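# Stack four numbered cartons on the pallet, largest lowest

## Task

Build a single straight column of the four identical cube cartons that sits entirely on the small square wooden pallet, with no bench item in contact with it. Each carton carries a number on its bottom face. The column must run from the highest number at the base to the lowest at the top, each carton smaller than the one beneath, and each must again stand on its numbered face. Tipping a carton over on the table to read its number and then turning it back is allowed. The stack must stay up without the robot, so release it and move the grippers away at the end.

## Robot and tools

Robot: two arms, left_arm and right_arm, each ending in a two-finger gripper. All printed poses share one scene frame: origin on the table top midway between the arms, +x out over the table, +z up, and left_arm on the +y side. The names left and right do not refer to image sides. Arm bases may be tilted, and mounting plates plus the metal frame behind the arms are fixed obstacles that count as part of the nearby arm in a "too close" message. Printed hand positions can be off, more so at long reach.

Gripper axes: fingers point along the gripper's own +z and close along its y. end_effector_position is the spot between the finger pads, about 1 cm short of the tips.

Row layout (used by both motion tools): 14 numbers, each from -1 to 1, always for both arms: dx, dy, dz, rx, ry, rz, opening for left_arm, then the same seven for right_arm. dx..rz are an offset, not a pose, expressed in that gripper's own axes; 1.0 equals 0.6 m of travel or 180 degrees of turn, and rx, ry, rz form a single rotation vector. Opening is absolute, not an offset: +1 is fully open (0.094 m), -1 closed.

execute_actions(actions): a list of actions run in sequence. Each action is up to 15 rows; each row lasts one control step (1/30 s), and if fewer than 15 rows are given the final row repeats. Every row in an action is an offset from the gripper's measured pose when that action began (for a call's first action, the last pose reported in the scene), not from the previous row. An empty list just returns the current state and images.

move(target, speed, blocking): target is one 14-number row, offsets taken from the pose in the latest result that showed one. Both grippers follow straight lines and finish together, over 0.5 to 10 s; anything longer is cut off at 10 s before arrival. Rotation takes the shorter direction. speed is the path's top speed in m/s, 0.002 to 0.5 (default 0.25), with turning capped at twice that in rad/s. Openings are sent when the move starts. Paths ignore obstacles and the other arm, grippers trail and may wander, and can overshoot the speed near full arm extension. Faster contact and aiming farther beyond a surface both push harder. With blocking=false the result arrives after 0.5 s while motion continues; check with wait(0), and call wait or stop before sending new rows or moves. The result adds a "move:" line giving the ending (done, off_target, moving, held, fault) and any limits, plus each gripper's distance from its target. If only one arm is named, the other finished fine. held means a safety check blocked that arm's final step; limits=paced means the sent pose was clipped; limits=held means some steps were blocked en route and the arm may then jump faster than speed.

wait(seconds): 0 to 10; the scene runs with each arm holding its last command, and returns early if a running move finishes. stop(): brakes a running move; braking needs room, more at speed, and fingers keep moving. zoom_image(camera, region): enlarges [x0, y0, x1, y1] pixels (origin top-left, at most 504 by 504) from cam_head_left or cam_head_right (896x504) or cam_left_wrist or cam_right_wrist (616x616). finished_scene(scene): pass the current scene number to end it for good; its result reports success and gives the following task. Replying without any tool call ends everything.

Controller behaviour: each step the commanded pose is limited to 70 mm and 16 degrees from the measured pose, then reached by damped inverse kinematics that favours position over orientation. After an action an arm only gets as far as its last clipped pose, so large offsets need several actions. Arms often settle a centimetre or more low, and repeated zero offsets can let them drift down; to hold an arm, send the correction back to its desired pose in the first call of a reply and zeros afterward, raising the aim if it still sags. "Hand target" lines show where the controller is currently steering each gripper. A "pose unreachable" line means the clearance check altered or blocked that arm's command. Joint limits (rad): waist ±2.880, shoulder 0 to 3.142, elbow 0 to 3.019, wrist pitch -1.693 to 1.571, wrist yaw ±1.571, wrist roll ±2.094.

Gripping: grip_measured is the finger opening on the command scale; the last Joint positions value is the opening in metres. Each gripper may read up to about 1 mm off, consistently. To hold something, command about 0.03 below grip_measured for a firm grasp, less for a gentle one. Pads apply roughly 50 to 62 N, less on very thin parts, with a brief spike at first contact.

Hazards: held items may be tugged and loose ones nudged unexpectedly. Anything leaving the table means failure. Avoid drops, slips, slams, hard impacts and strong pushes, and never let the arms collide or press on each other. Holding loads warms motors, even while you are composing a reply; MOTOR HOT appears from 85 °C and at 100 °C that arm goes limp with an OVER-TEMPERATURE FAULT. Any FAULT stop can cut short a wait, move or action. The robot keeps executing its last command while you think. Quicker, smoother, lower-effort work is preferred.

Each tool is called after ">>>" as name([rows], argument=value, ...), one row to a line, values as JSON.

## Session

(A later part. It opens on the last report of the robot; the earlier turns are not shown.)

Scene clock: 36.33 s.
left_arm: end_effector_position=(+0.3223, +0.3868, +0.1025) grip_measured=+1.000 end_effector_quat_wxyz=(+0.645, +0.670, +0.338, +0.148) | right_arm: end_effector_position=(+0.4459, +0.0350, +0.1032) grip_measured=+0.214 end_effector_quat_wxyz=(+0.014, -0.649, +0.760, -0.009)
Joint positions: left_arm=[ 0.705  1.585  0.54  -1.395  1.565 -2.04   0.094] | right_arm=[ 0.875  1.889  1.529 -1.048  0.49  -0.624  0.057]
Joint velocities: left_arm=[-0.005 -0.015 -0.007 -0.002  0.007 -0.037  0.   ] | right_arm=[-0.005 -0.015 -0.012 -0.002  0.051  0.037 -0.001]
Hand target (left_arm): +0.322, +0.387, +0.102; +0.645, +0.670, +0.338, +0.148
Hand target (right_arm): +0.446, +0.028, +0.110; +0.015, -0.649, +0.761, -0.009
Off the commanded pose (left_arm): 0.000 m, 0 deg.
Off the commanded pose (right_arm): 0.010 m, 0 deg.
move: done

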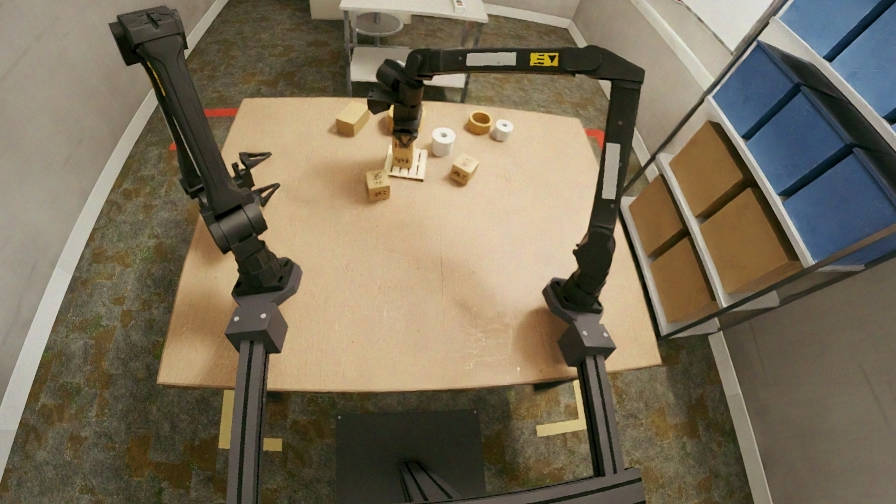

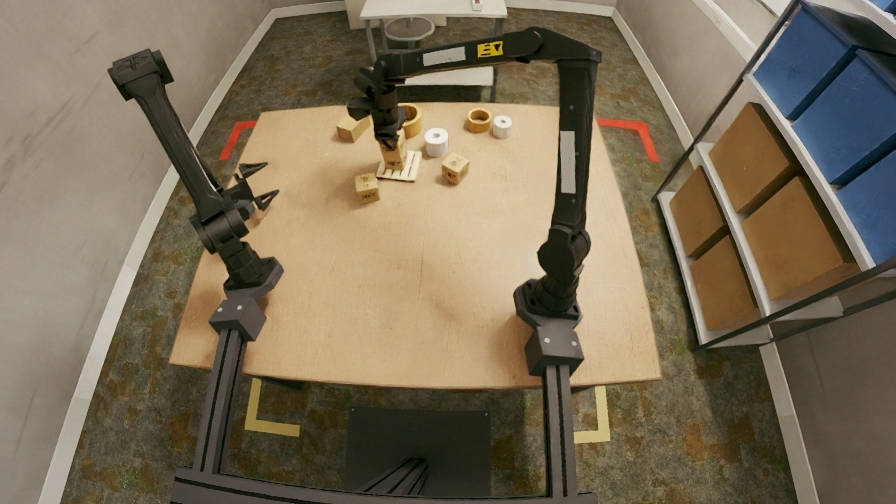

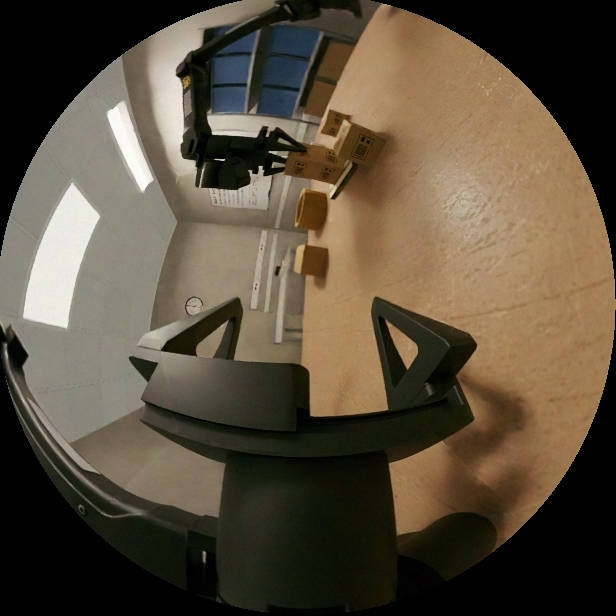

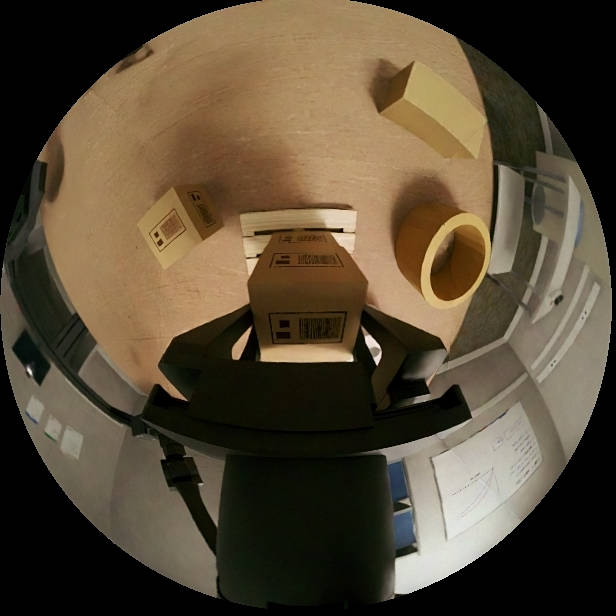

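>>> execute_actions([
  [[0,0,0,0,0,0,1,0,0,0,0,0,0,1]],
  [[0,0,0,0,0,0,1,0,0,0,0,0,0,1]],
])

>>> move(target=[0,0,0,0,0,0,1,-0.01,-0.02,-0.12,0,0,0,1])

>>> move(target=[0,0,0,0,0,0,1,-0.11,0.18,0,0,0,-0.13,1])

>>> move(target=[0,0,0,0,0,0,1,0,0,0.1,0,0,0,1])

Scene clock: 37.77 s.
left_arm: end_effector_position=(+0.3223, +0.3868, +0.1025) grip_measured=+1.000 end_effector_quat_wxyz=(+0.645, +0.670, +0.338, +0.148) | right_arm: end_effector_position=(+0.4459, +0.0350, +0.1032) grip_measured=+1.000 end_effector_quat_wxyz=(+0.014, -0.649, +0.760, -0.009)
Joint positions: left_arm=[ 0.705  1.585  0.54  -1.395  1.565 -2.04   0.094] | right_arm=[ 0.875  1.889  1.529 -1.048  0.49  -0.624  0.094]
Joint velocities: left_arm=[-0.005 -0.005  0.012  0.002  0.037  0.095  0.   ] | right_arm=[ 0.015 -0.015 -0.012 -0.007 -0.022 -0.007  0.   ]
Hand target (left_arm): +0.322, +0.387, +0.102; +0.645, +0.670, +0.338, +0.148
Hand target (right_arm): +0.446, +0.035, +0.103; +0.014, -0.649, +0.760, -0.009
Off the commanded pose (left_arm): 0.000 m, 0 deg.
Off the commanded pose (right_arm): 0.000 m, 0 deg.

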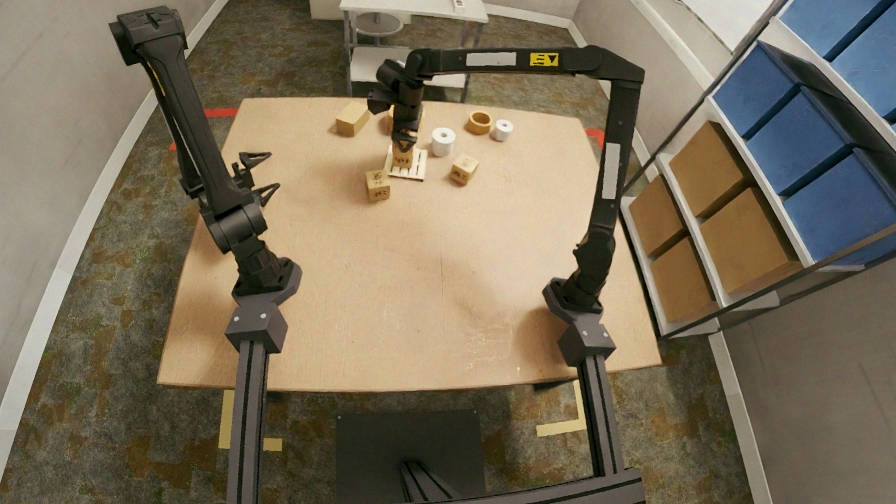

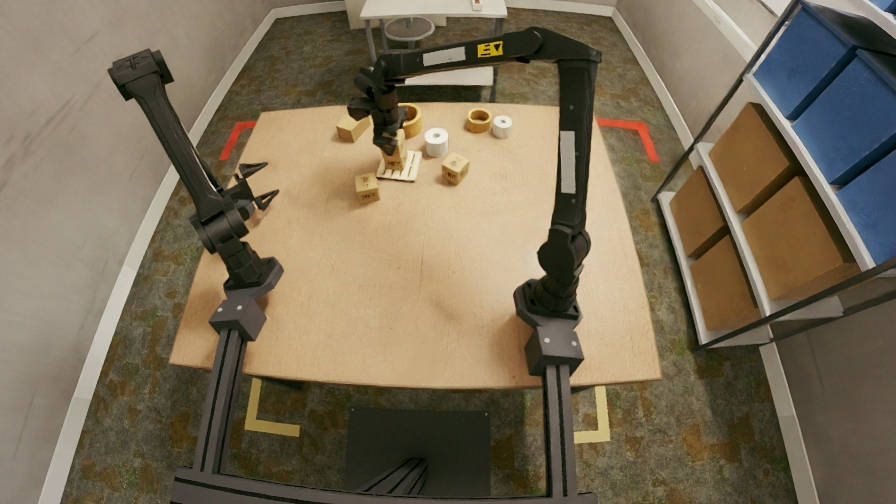

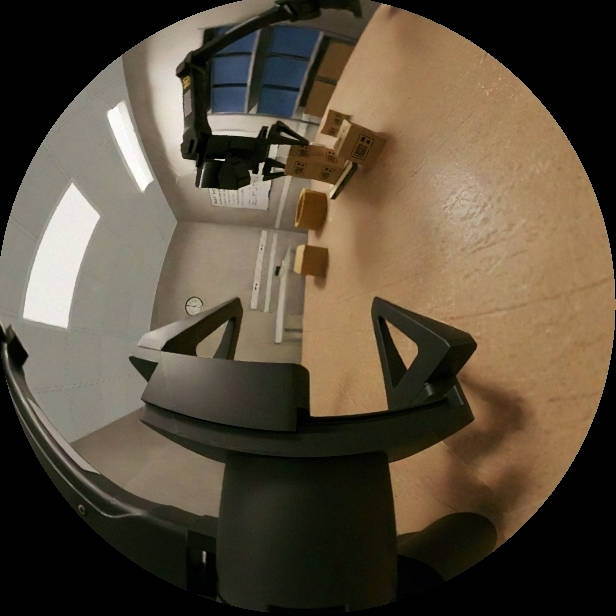

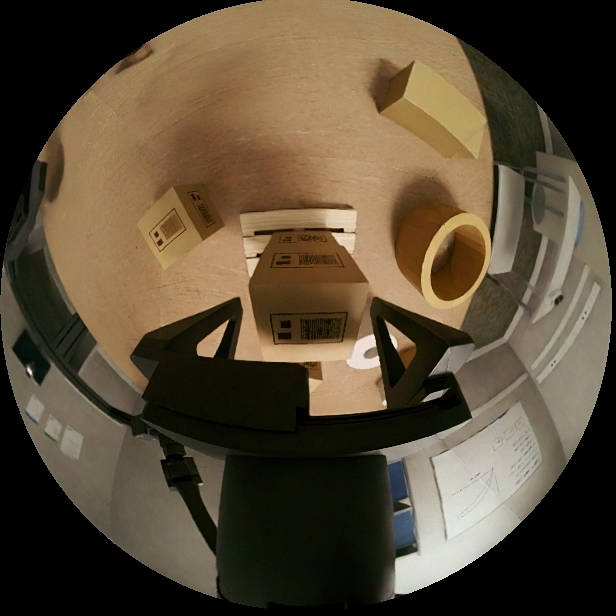

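Scene clock: 38.70 s.
left_arm: end_effector_position=(+0.3223, +0.3868, +0.1025) grip_measured=+1.000 end_effector_quat_wxyz=(+0.645, +0.670, +0.338, +0.148) | right_arm: end_effector_position=(+0.4408, +0.0327, +0.1548) grip_measured=+1.000 end_effector_quat_wxyz=(-0.008, -0.661, +0.750, -0.012)
Joint positions: left_arm=[ 0.705  1.585  0.54  -1.395  1.565 -2.04   0.094] | right_arm=[ 0.92   1.858  1.608 -1.231  0.496 -0.583  0.094]
Joint velocities: left_arm=[ 0.005 -0.005  0.007  0.012 -0.051 -0.051  0.   ] | right_arm=[-0.005 -0.015  0.012  0.007  0.022 -0.051  0.   ]
Hand target (left_arm): +0.322, +0.387, +0.102; +0.645, +0.670, +0.338, +0.148
Hand target (right_arm): +0.455, +0.038, +0.176; +0.013, -0.649, +0.760, -0.009
Off the commanded pose (left_arm): 0.000 m, 0 deg.
Off the commanded pose (right_arm): 0.027 m, 3 deg.
move: off_target (right_arm)

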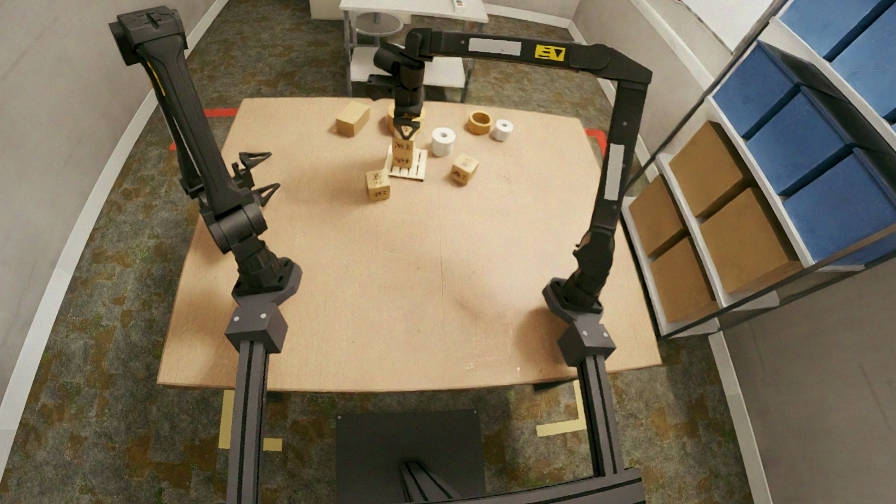

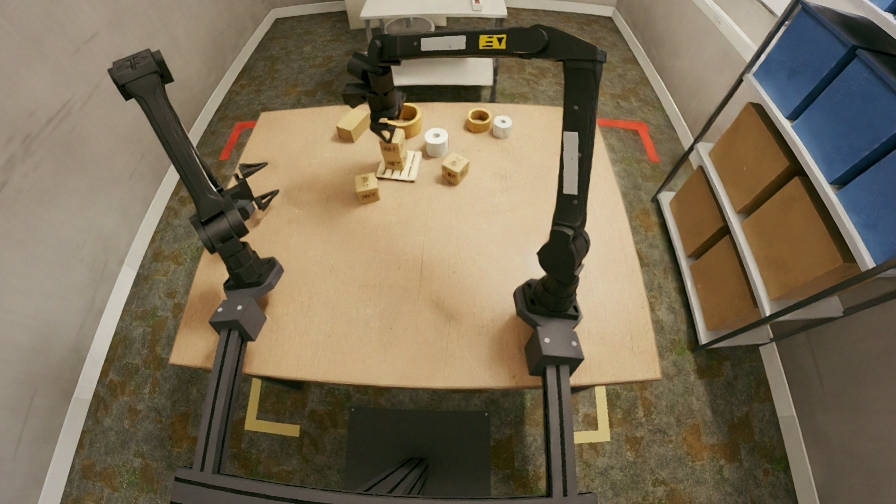

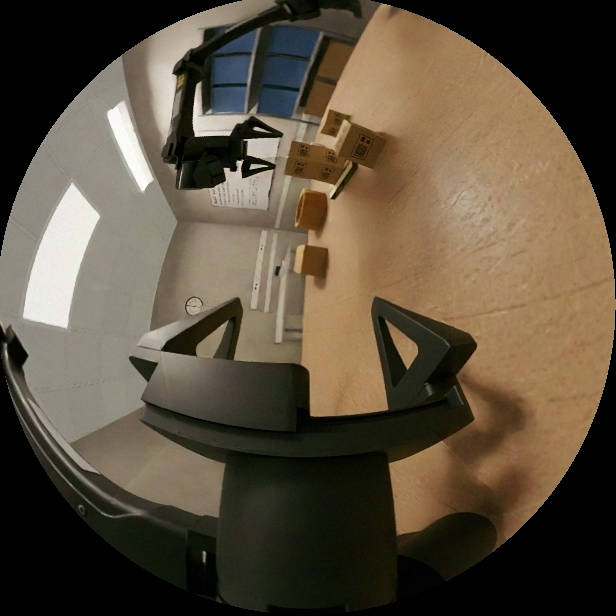

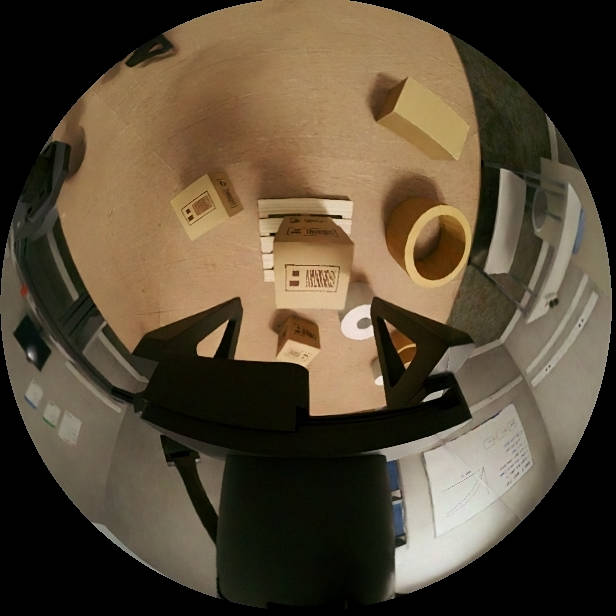

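Scene clock: 39.97 s.
left_arm: end_effector_position=(+0.3223, +0.3868, +0.1025) grip_measured=+1.000 end_effector_quat_wxyz=(+0.645, +0.670, +0.338, +0.148) | right_arm: end_effector_position=(+0.3502, +0.1064, +0.1608) grip_measured=+1.000 end_effector_quat_wxyz=(+0.006, +0.791, -0.612, +0.009)
Joint positions: left_arm=[ 0.705  1.585  0.54  -1.395  1.565 -2.04   0.094] | right_arm=[ 1.104  1.937  1.595 -1.23   0.504 -0.756  0.094]
Joint velocities: left_arm=[-0.005  0.005 -0.007 -0.012  0.066 -0.007  0.   ] | right_arm=[-0.015 -0.005 -0.007  0.002  0.022 -0.037  0.   ]
Hand target (left_arm): +0.322, +0.387, +0.102; +0.645, +0.670, +0.338, +0.148
Hand target (right_arm): +0.343, +0.111, +0.150; +0.012, +0.800, -0.600, +0.011
Off the commanded pose (left_arm): 0.000 m, 0 deg.
Off the commanded pose (right_arm): 0.013 m, 2 deg.
move: off_target (right_arm)

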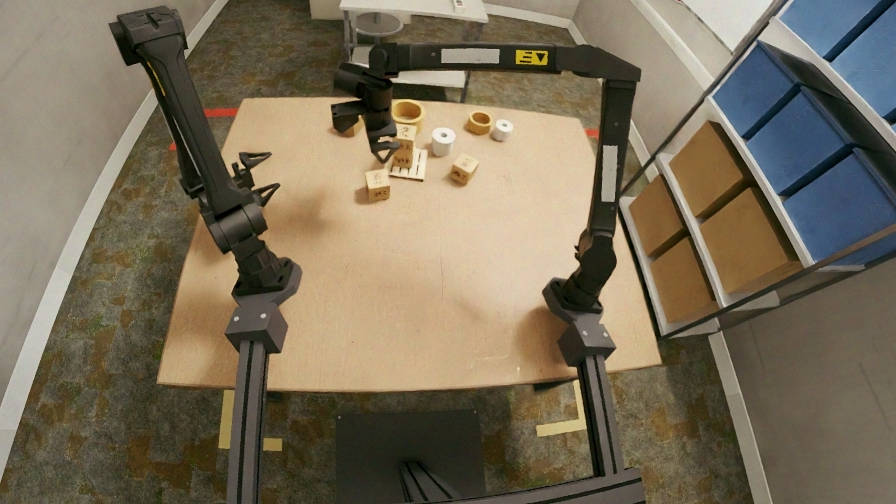

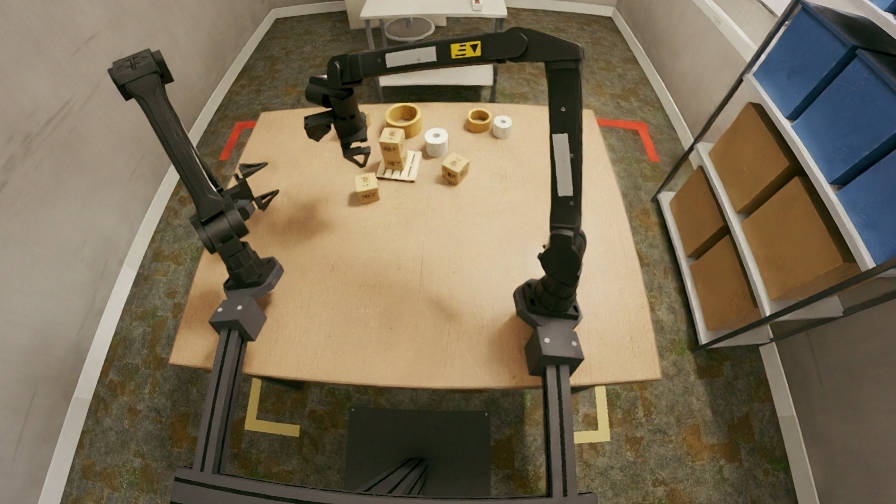

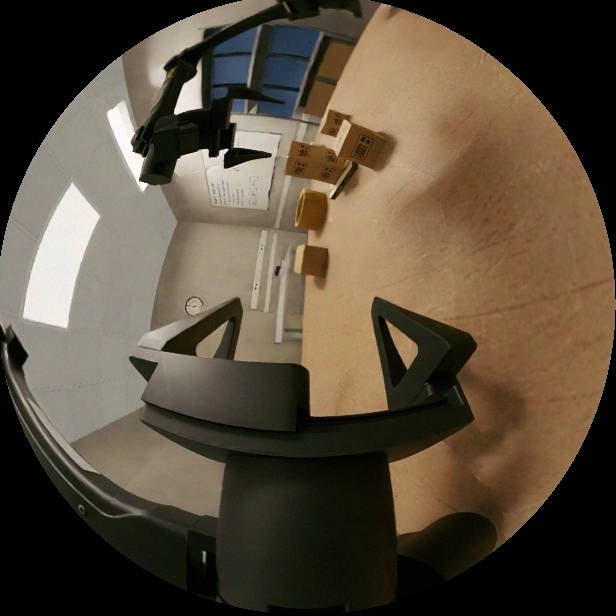

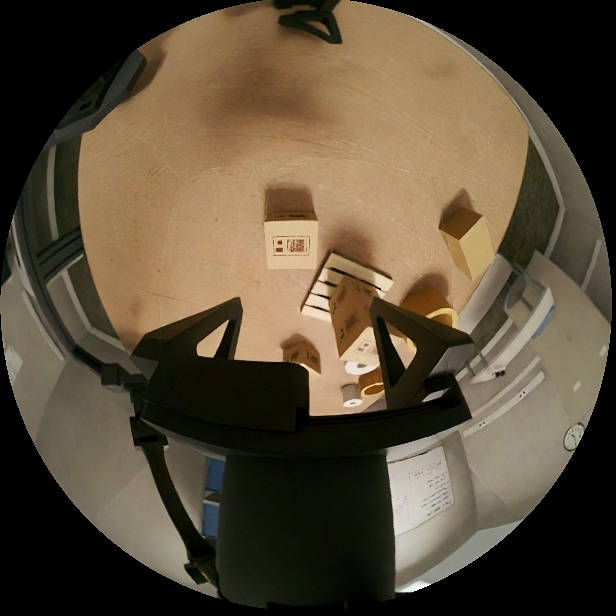

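Scene clock: 40.80 s.
left_arm: end_effector_position=(+0.3223, +0.3868, +0.1025) grip_measured=+1.000 end_effector_quat_wxyz=(+0.645, +0.670, +0.338, +0.148) | right_arm: end_effector_position=(+0.3562, +0.1065, +0.1192) grip_measured=+1.000 end_effector_quat_wxyz=(-0.008, +0.784, -0.620, +0.008)
Joint positions: left_arm=[ 0.705  1.585  0.54  -1.395  1.565 -2.04   0.094] | right_arm=[ 1.063  1.96   1.534 -1.092  0.504 -0.798  0.094]
Joint velocities: left_arm=[-0.005 -0.015 -0.002  0.007 -0.007 -0.022  0.   ] | right_arm=[-0.005 -0.015  0.007  0.012 -0.022 -0.022  0.   ]
Hand target (left_arm): +0.322, +0.387, +0.102; +0.645, +0.670, +0.338, +0.148
Hand target (right_arm): +0.351, +0.105, +0.101; +0.005, +0.791, -0.612, +0.009
Off the commanded pose (left_arm): 0.000 m, 0 deg.
Off the commanded pose (right_arm): 0.019 m, 2 deg.
move: off_target (right_arm)

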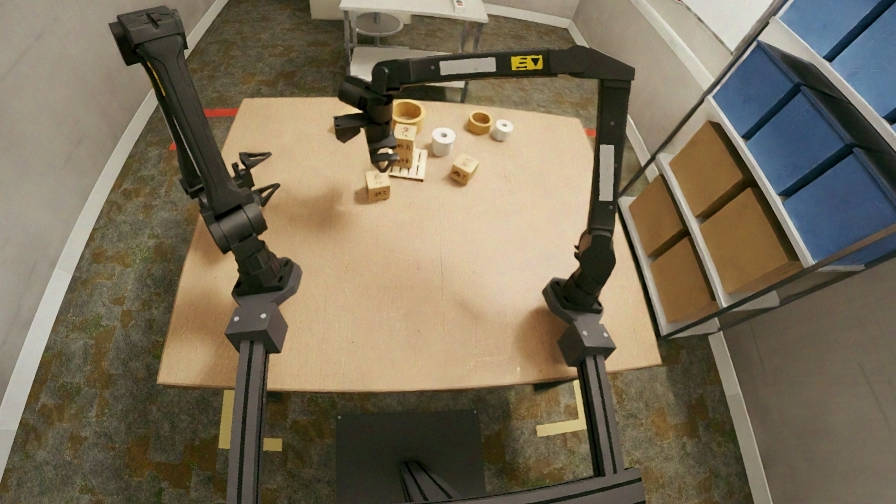

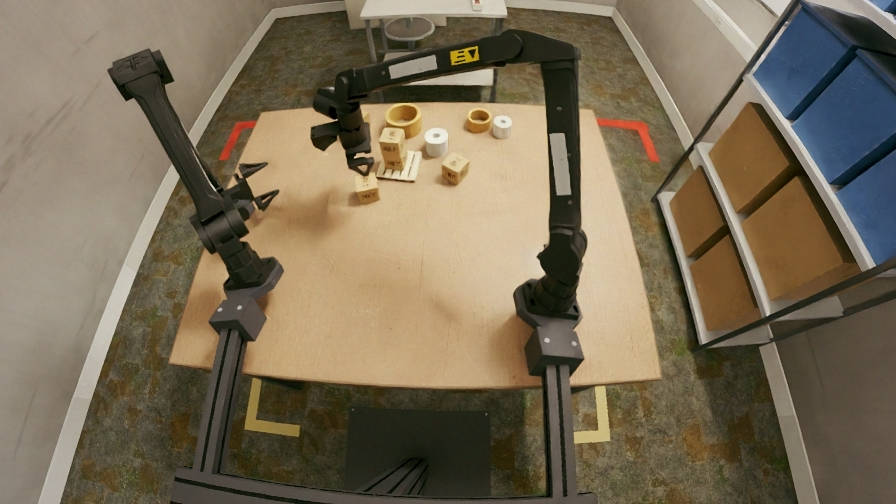

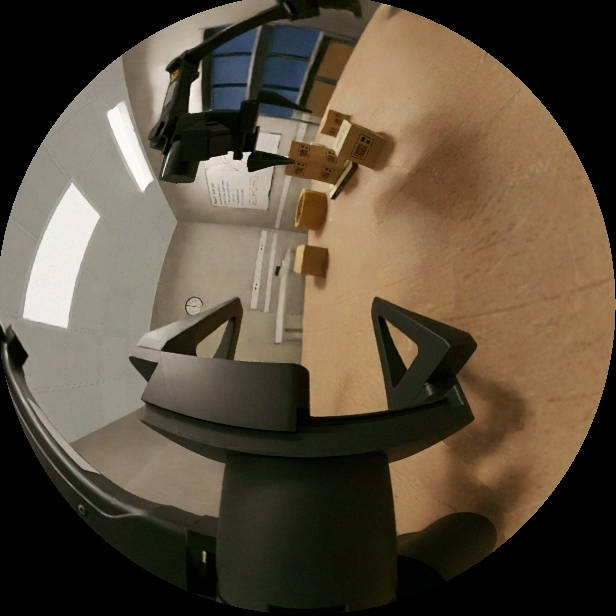

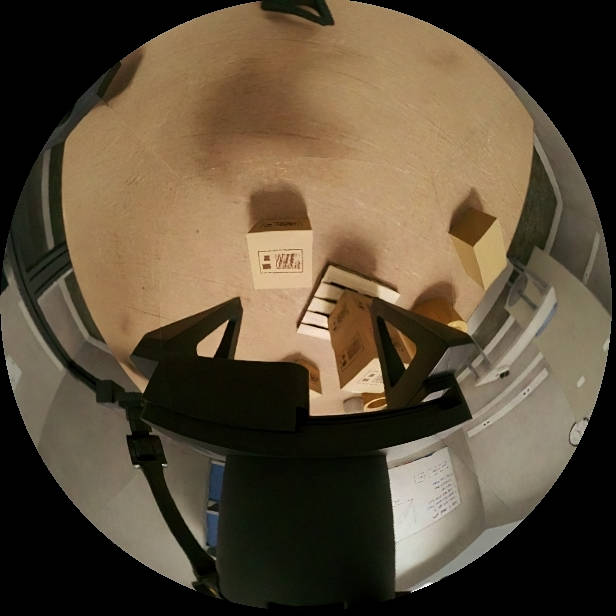

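>>> move(target=[0,0,0,0,0,0,1,0,0.055,0.05,0,0,-0.01,1], speed=0.12)

>>> move(target=[0,0,0,0,0,0,1,0,0.005,0.12,-0.004,0.004,0,1], speed=0.1)

Scene clock: 41.80 s.
left_arm: end_effector_position=(+0.3223, +0.3868, +0.1025) grip_measured=+1.000 end_effector_quat_wxyz=(+0.645, +0.670, +0.338, +0.148) | right_arm: end_effector_position=(+0.3296, +0.0961, +0.0868) grip_measured=+1.000 end_effector_quat_wxyz=(-0.004, +0.787, -0.617, +0.009)
Joint positions: left_arm=[ 0.705  1.585  0.54  -1.395  1.565 -2.04   0.094] | right_arm=[ 1.063  1.96   1.424 -0.991  0.504 -0.803  0.094]
Joint velocities: left_arm=[ 0.015 -0.015 -0.002 -0.002 -0.007  0.007  0.   ] | right_arm=[ 0.005  0.005 -0.002 -0.012 -0.022  0.037  0.   ]
Hand target (left_arm): +0.322, +0.387, +0.102; +0.645, +0.670, +0.338, +0.148
Hand target (right_arm): +0.325, +0.099, +0.088; -0.007, +0.794, -0.608, +0.008
Off the commanded pose (left_arm): 0.000 m, 0 deg.
Off the commanded pose (right_arm): 0.006 m, 1 deg.
move: done

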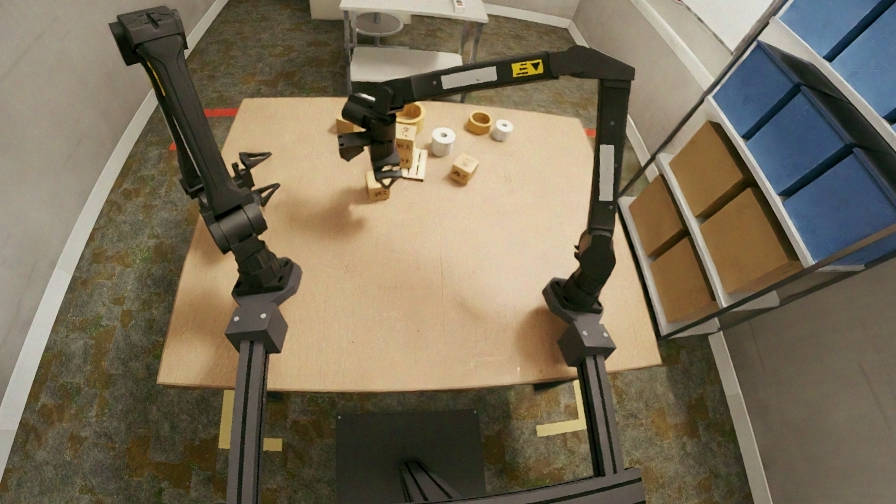

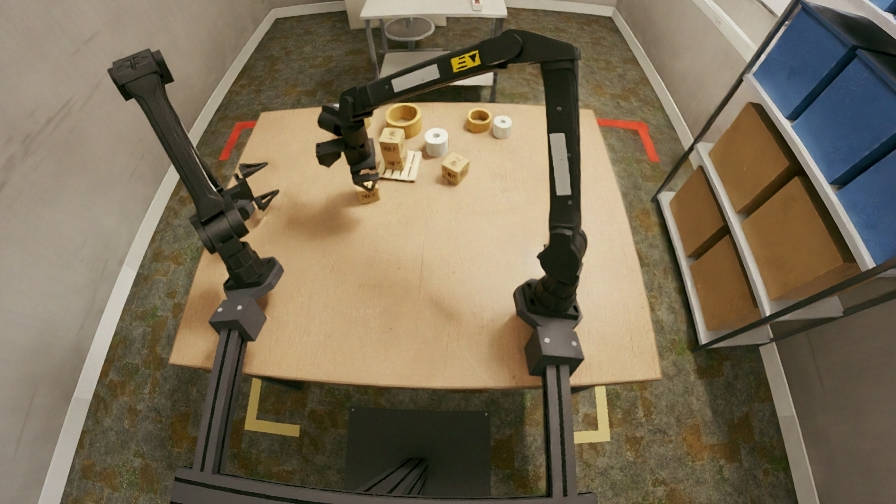

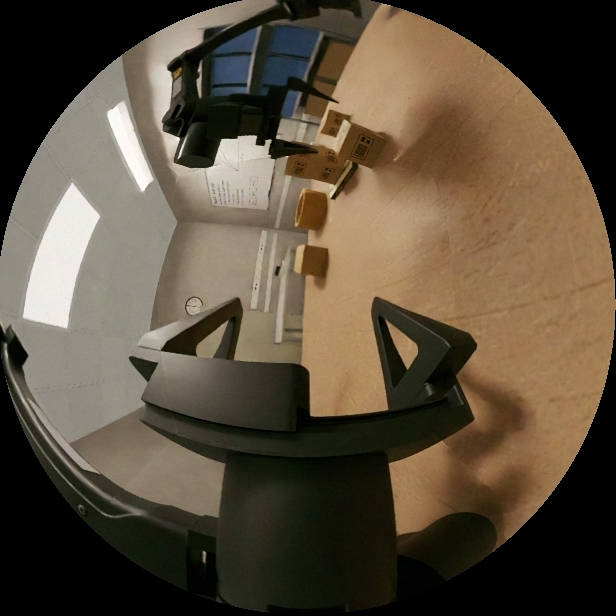

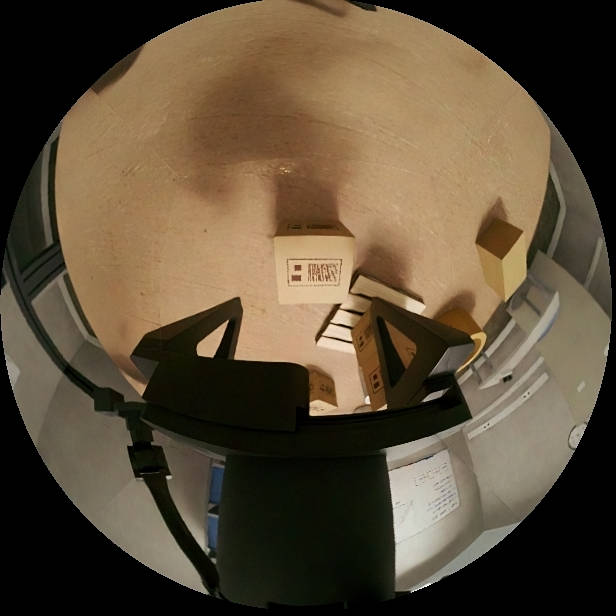

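Scene clock: 42.90 s.
left_arm: end_effector_position=(+0.3223, +0.3868, +0.1025) grip_measured=+1.000 end_effector_quat_wxyz=(+0.645, +0.670, +0.338, +0.148) | right_arm: end_effector_position=(+0.3324, +0.1000, +0.0317) grip_measured=+1.000 end_effector_quat_wxyz=(-0.007, +0.783, -0.622, +0.009)
Joint positions: left_arm=[ 0.705  1.585  0.54  -1.395  1.565 -2.04   0.094] | right_arm=[ 1.017  2.038  1.402 -0.859  0.502 -0.844  0.094]
Joint velocities: left_arm=[-0.005 -0.005  0.002  0.002 -0.022  0.007  0.   ] | right_arm=[ 0.015  0.005 -0.002 -0.012 -0.007  0.007  0.   ]
Hand target (left_arm): +0.322, +0.387, +0.102; +0.645, +0.670, +0.338, +0.148
Hand target (right_arm): +0.329, +0.095, +0.016; +0.005, +0.787, -0.617, +0.009
Off the commanded pose (left_arm): 0.000 m, 0 deg.
Off the commanded pose (right_arm): 0.018 m, 2 deg.
move: off_target (right_arm)

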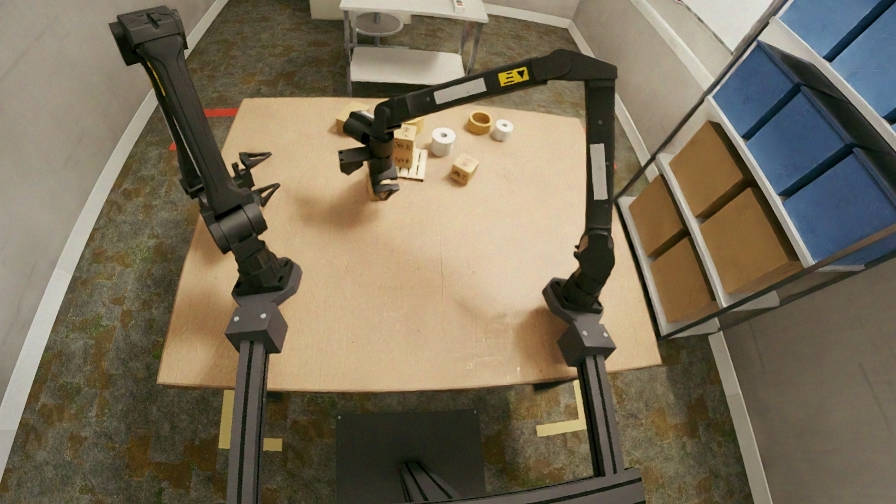

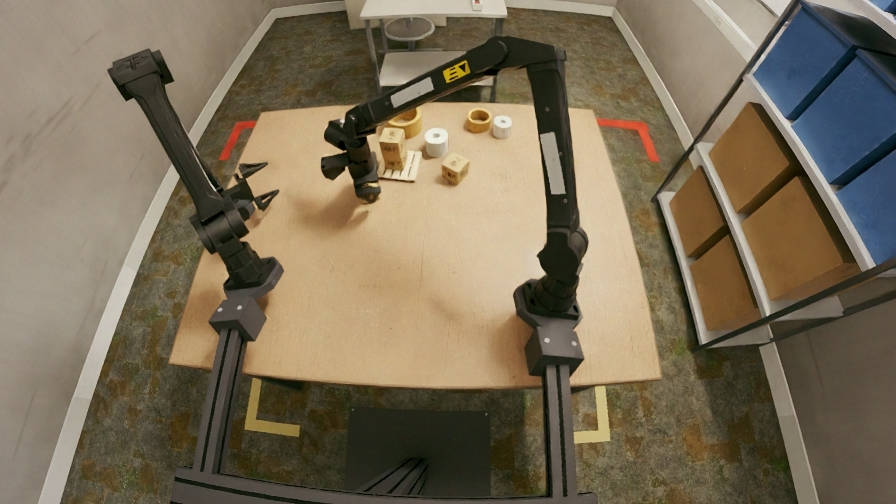

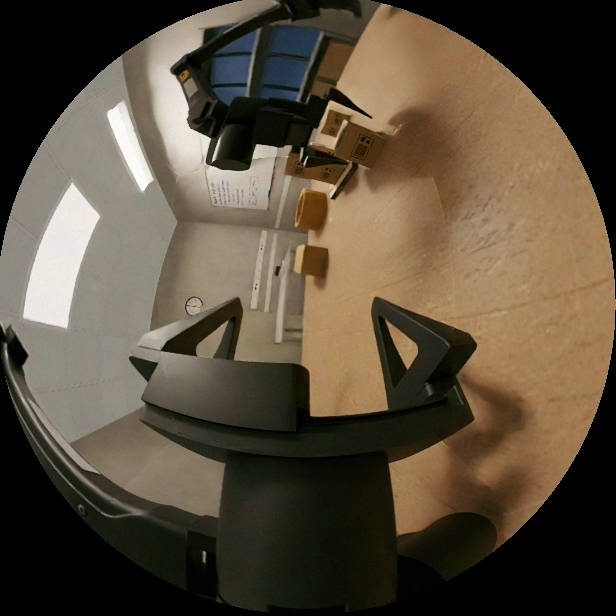

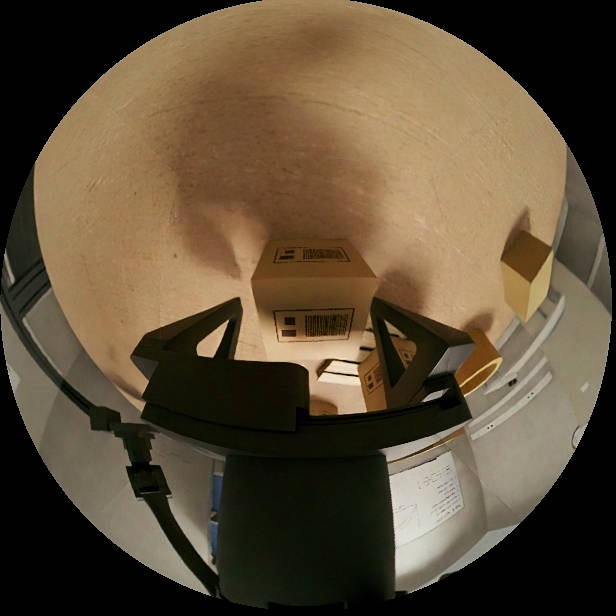

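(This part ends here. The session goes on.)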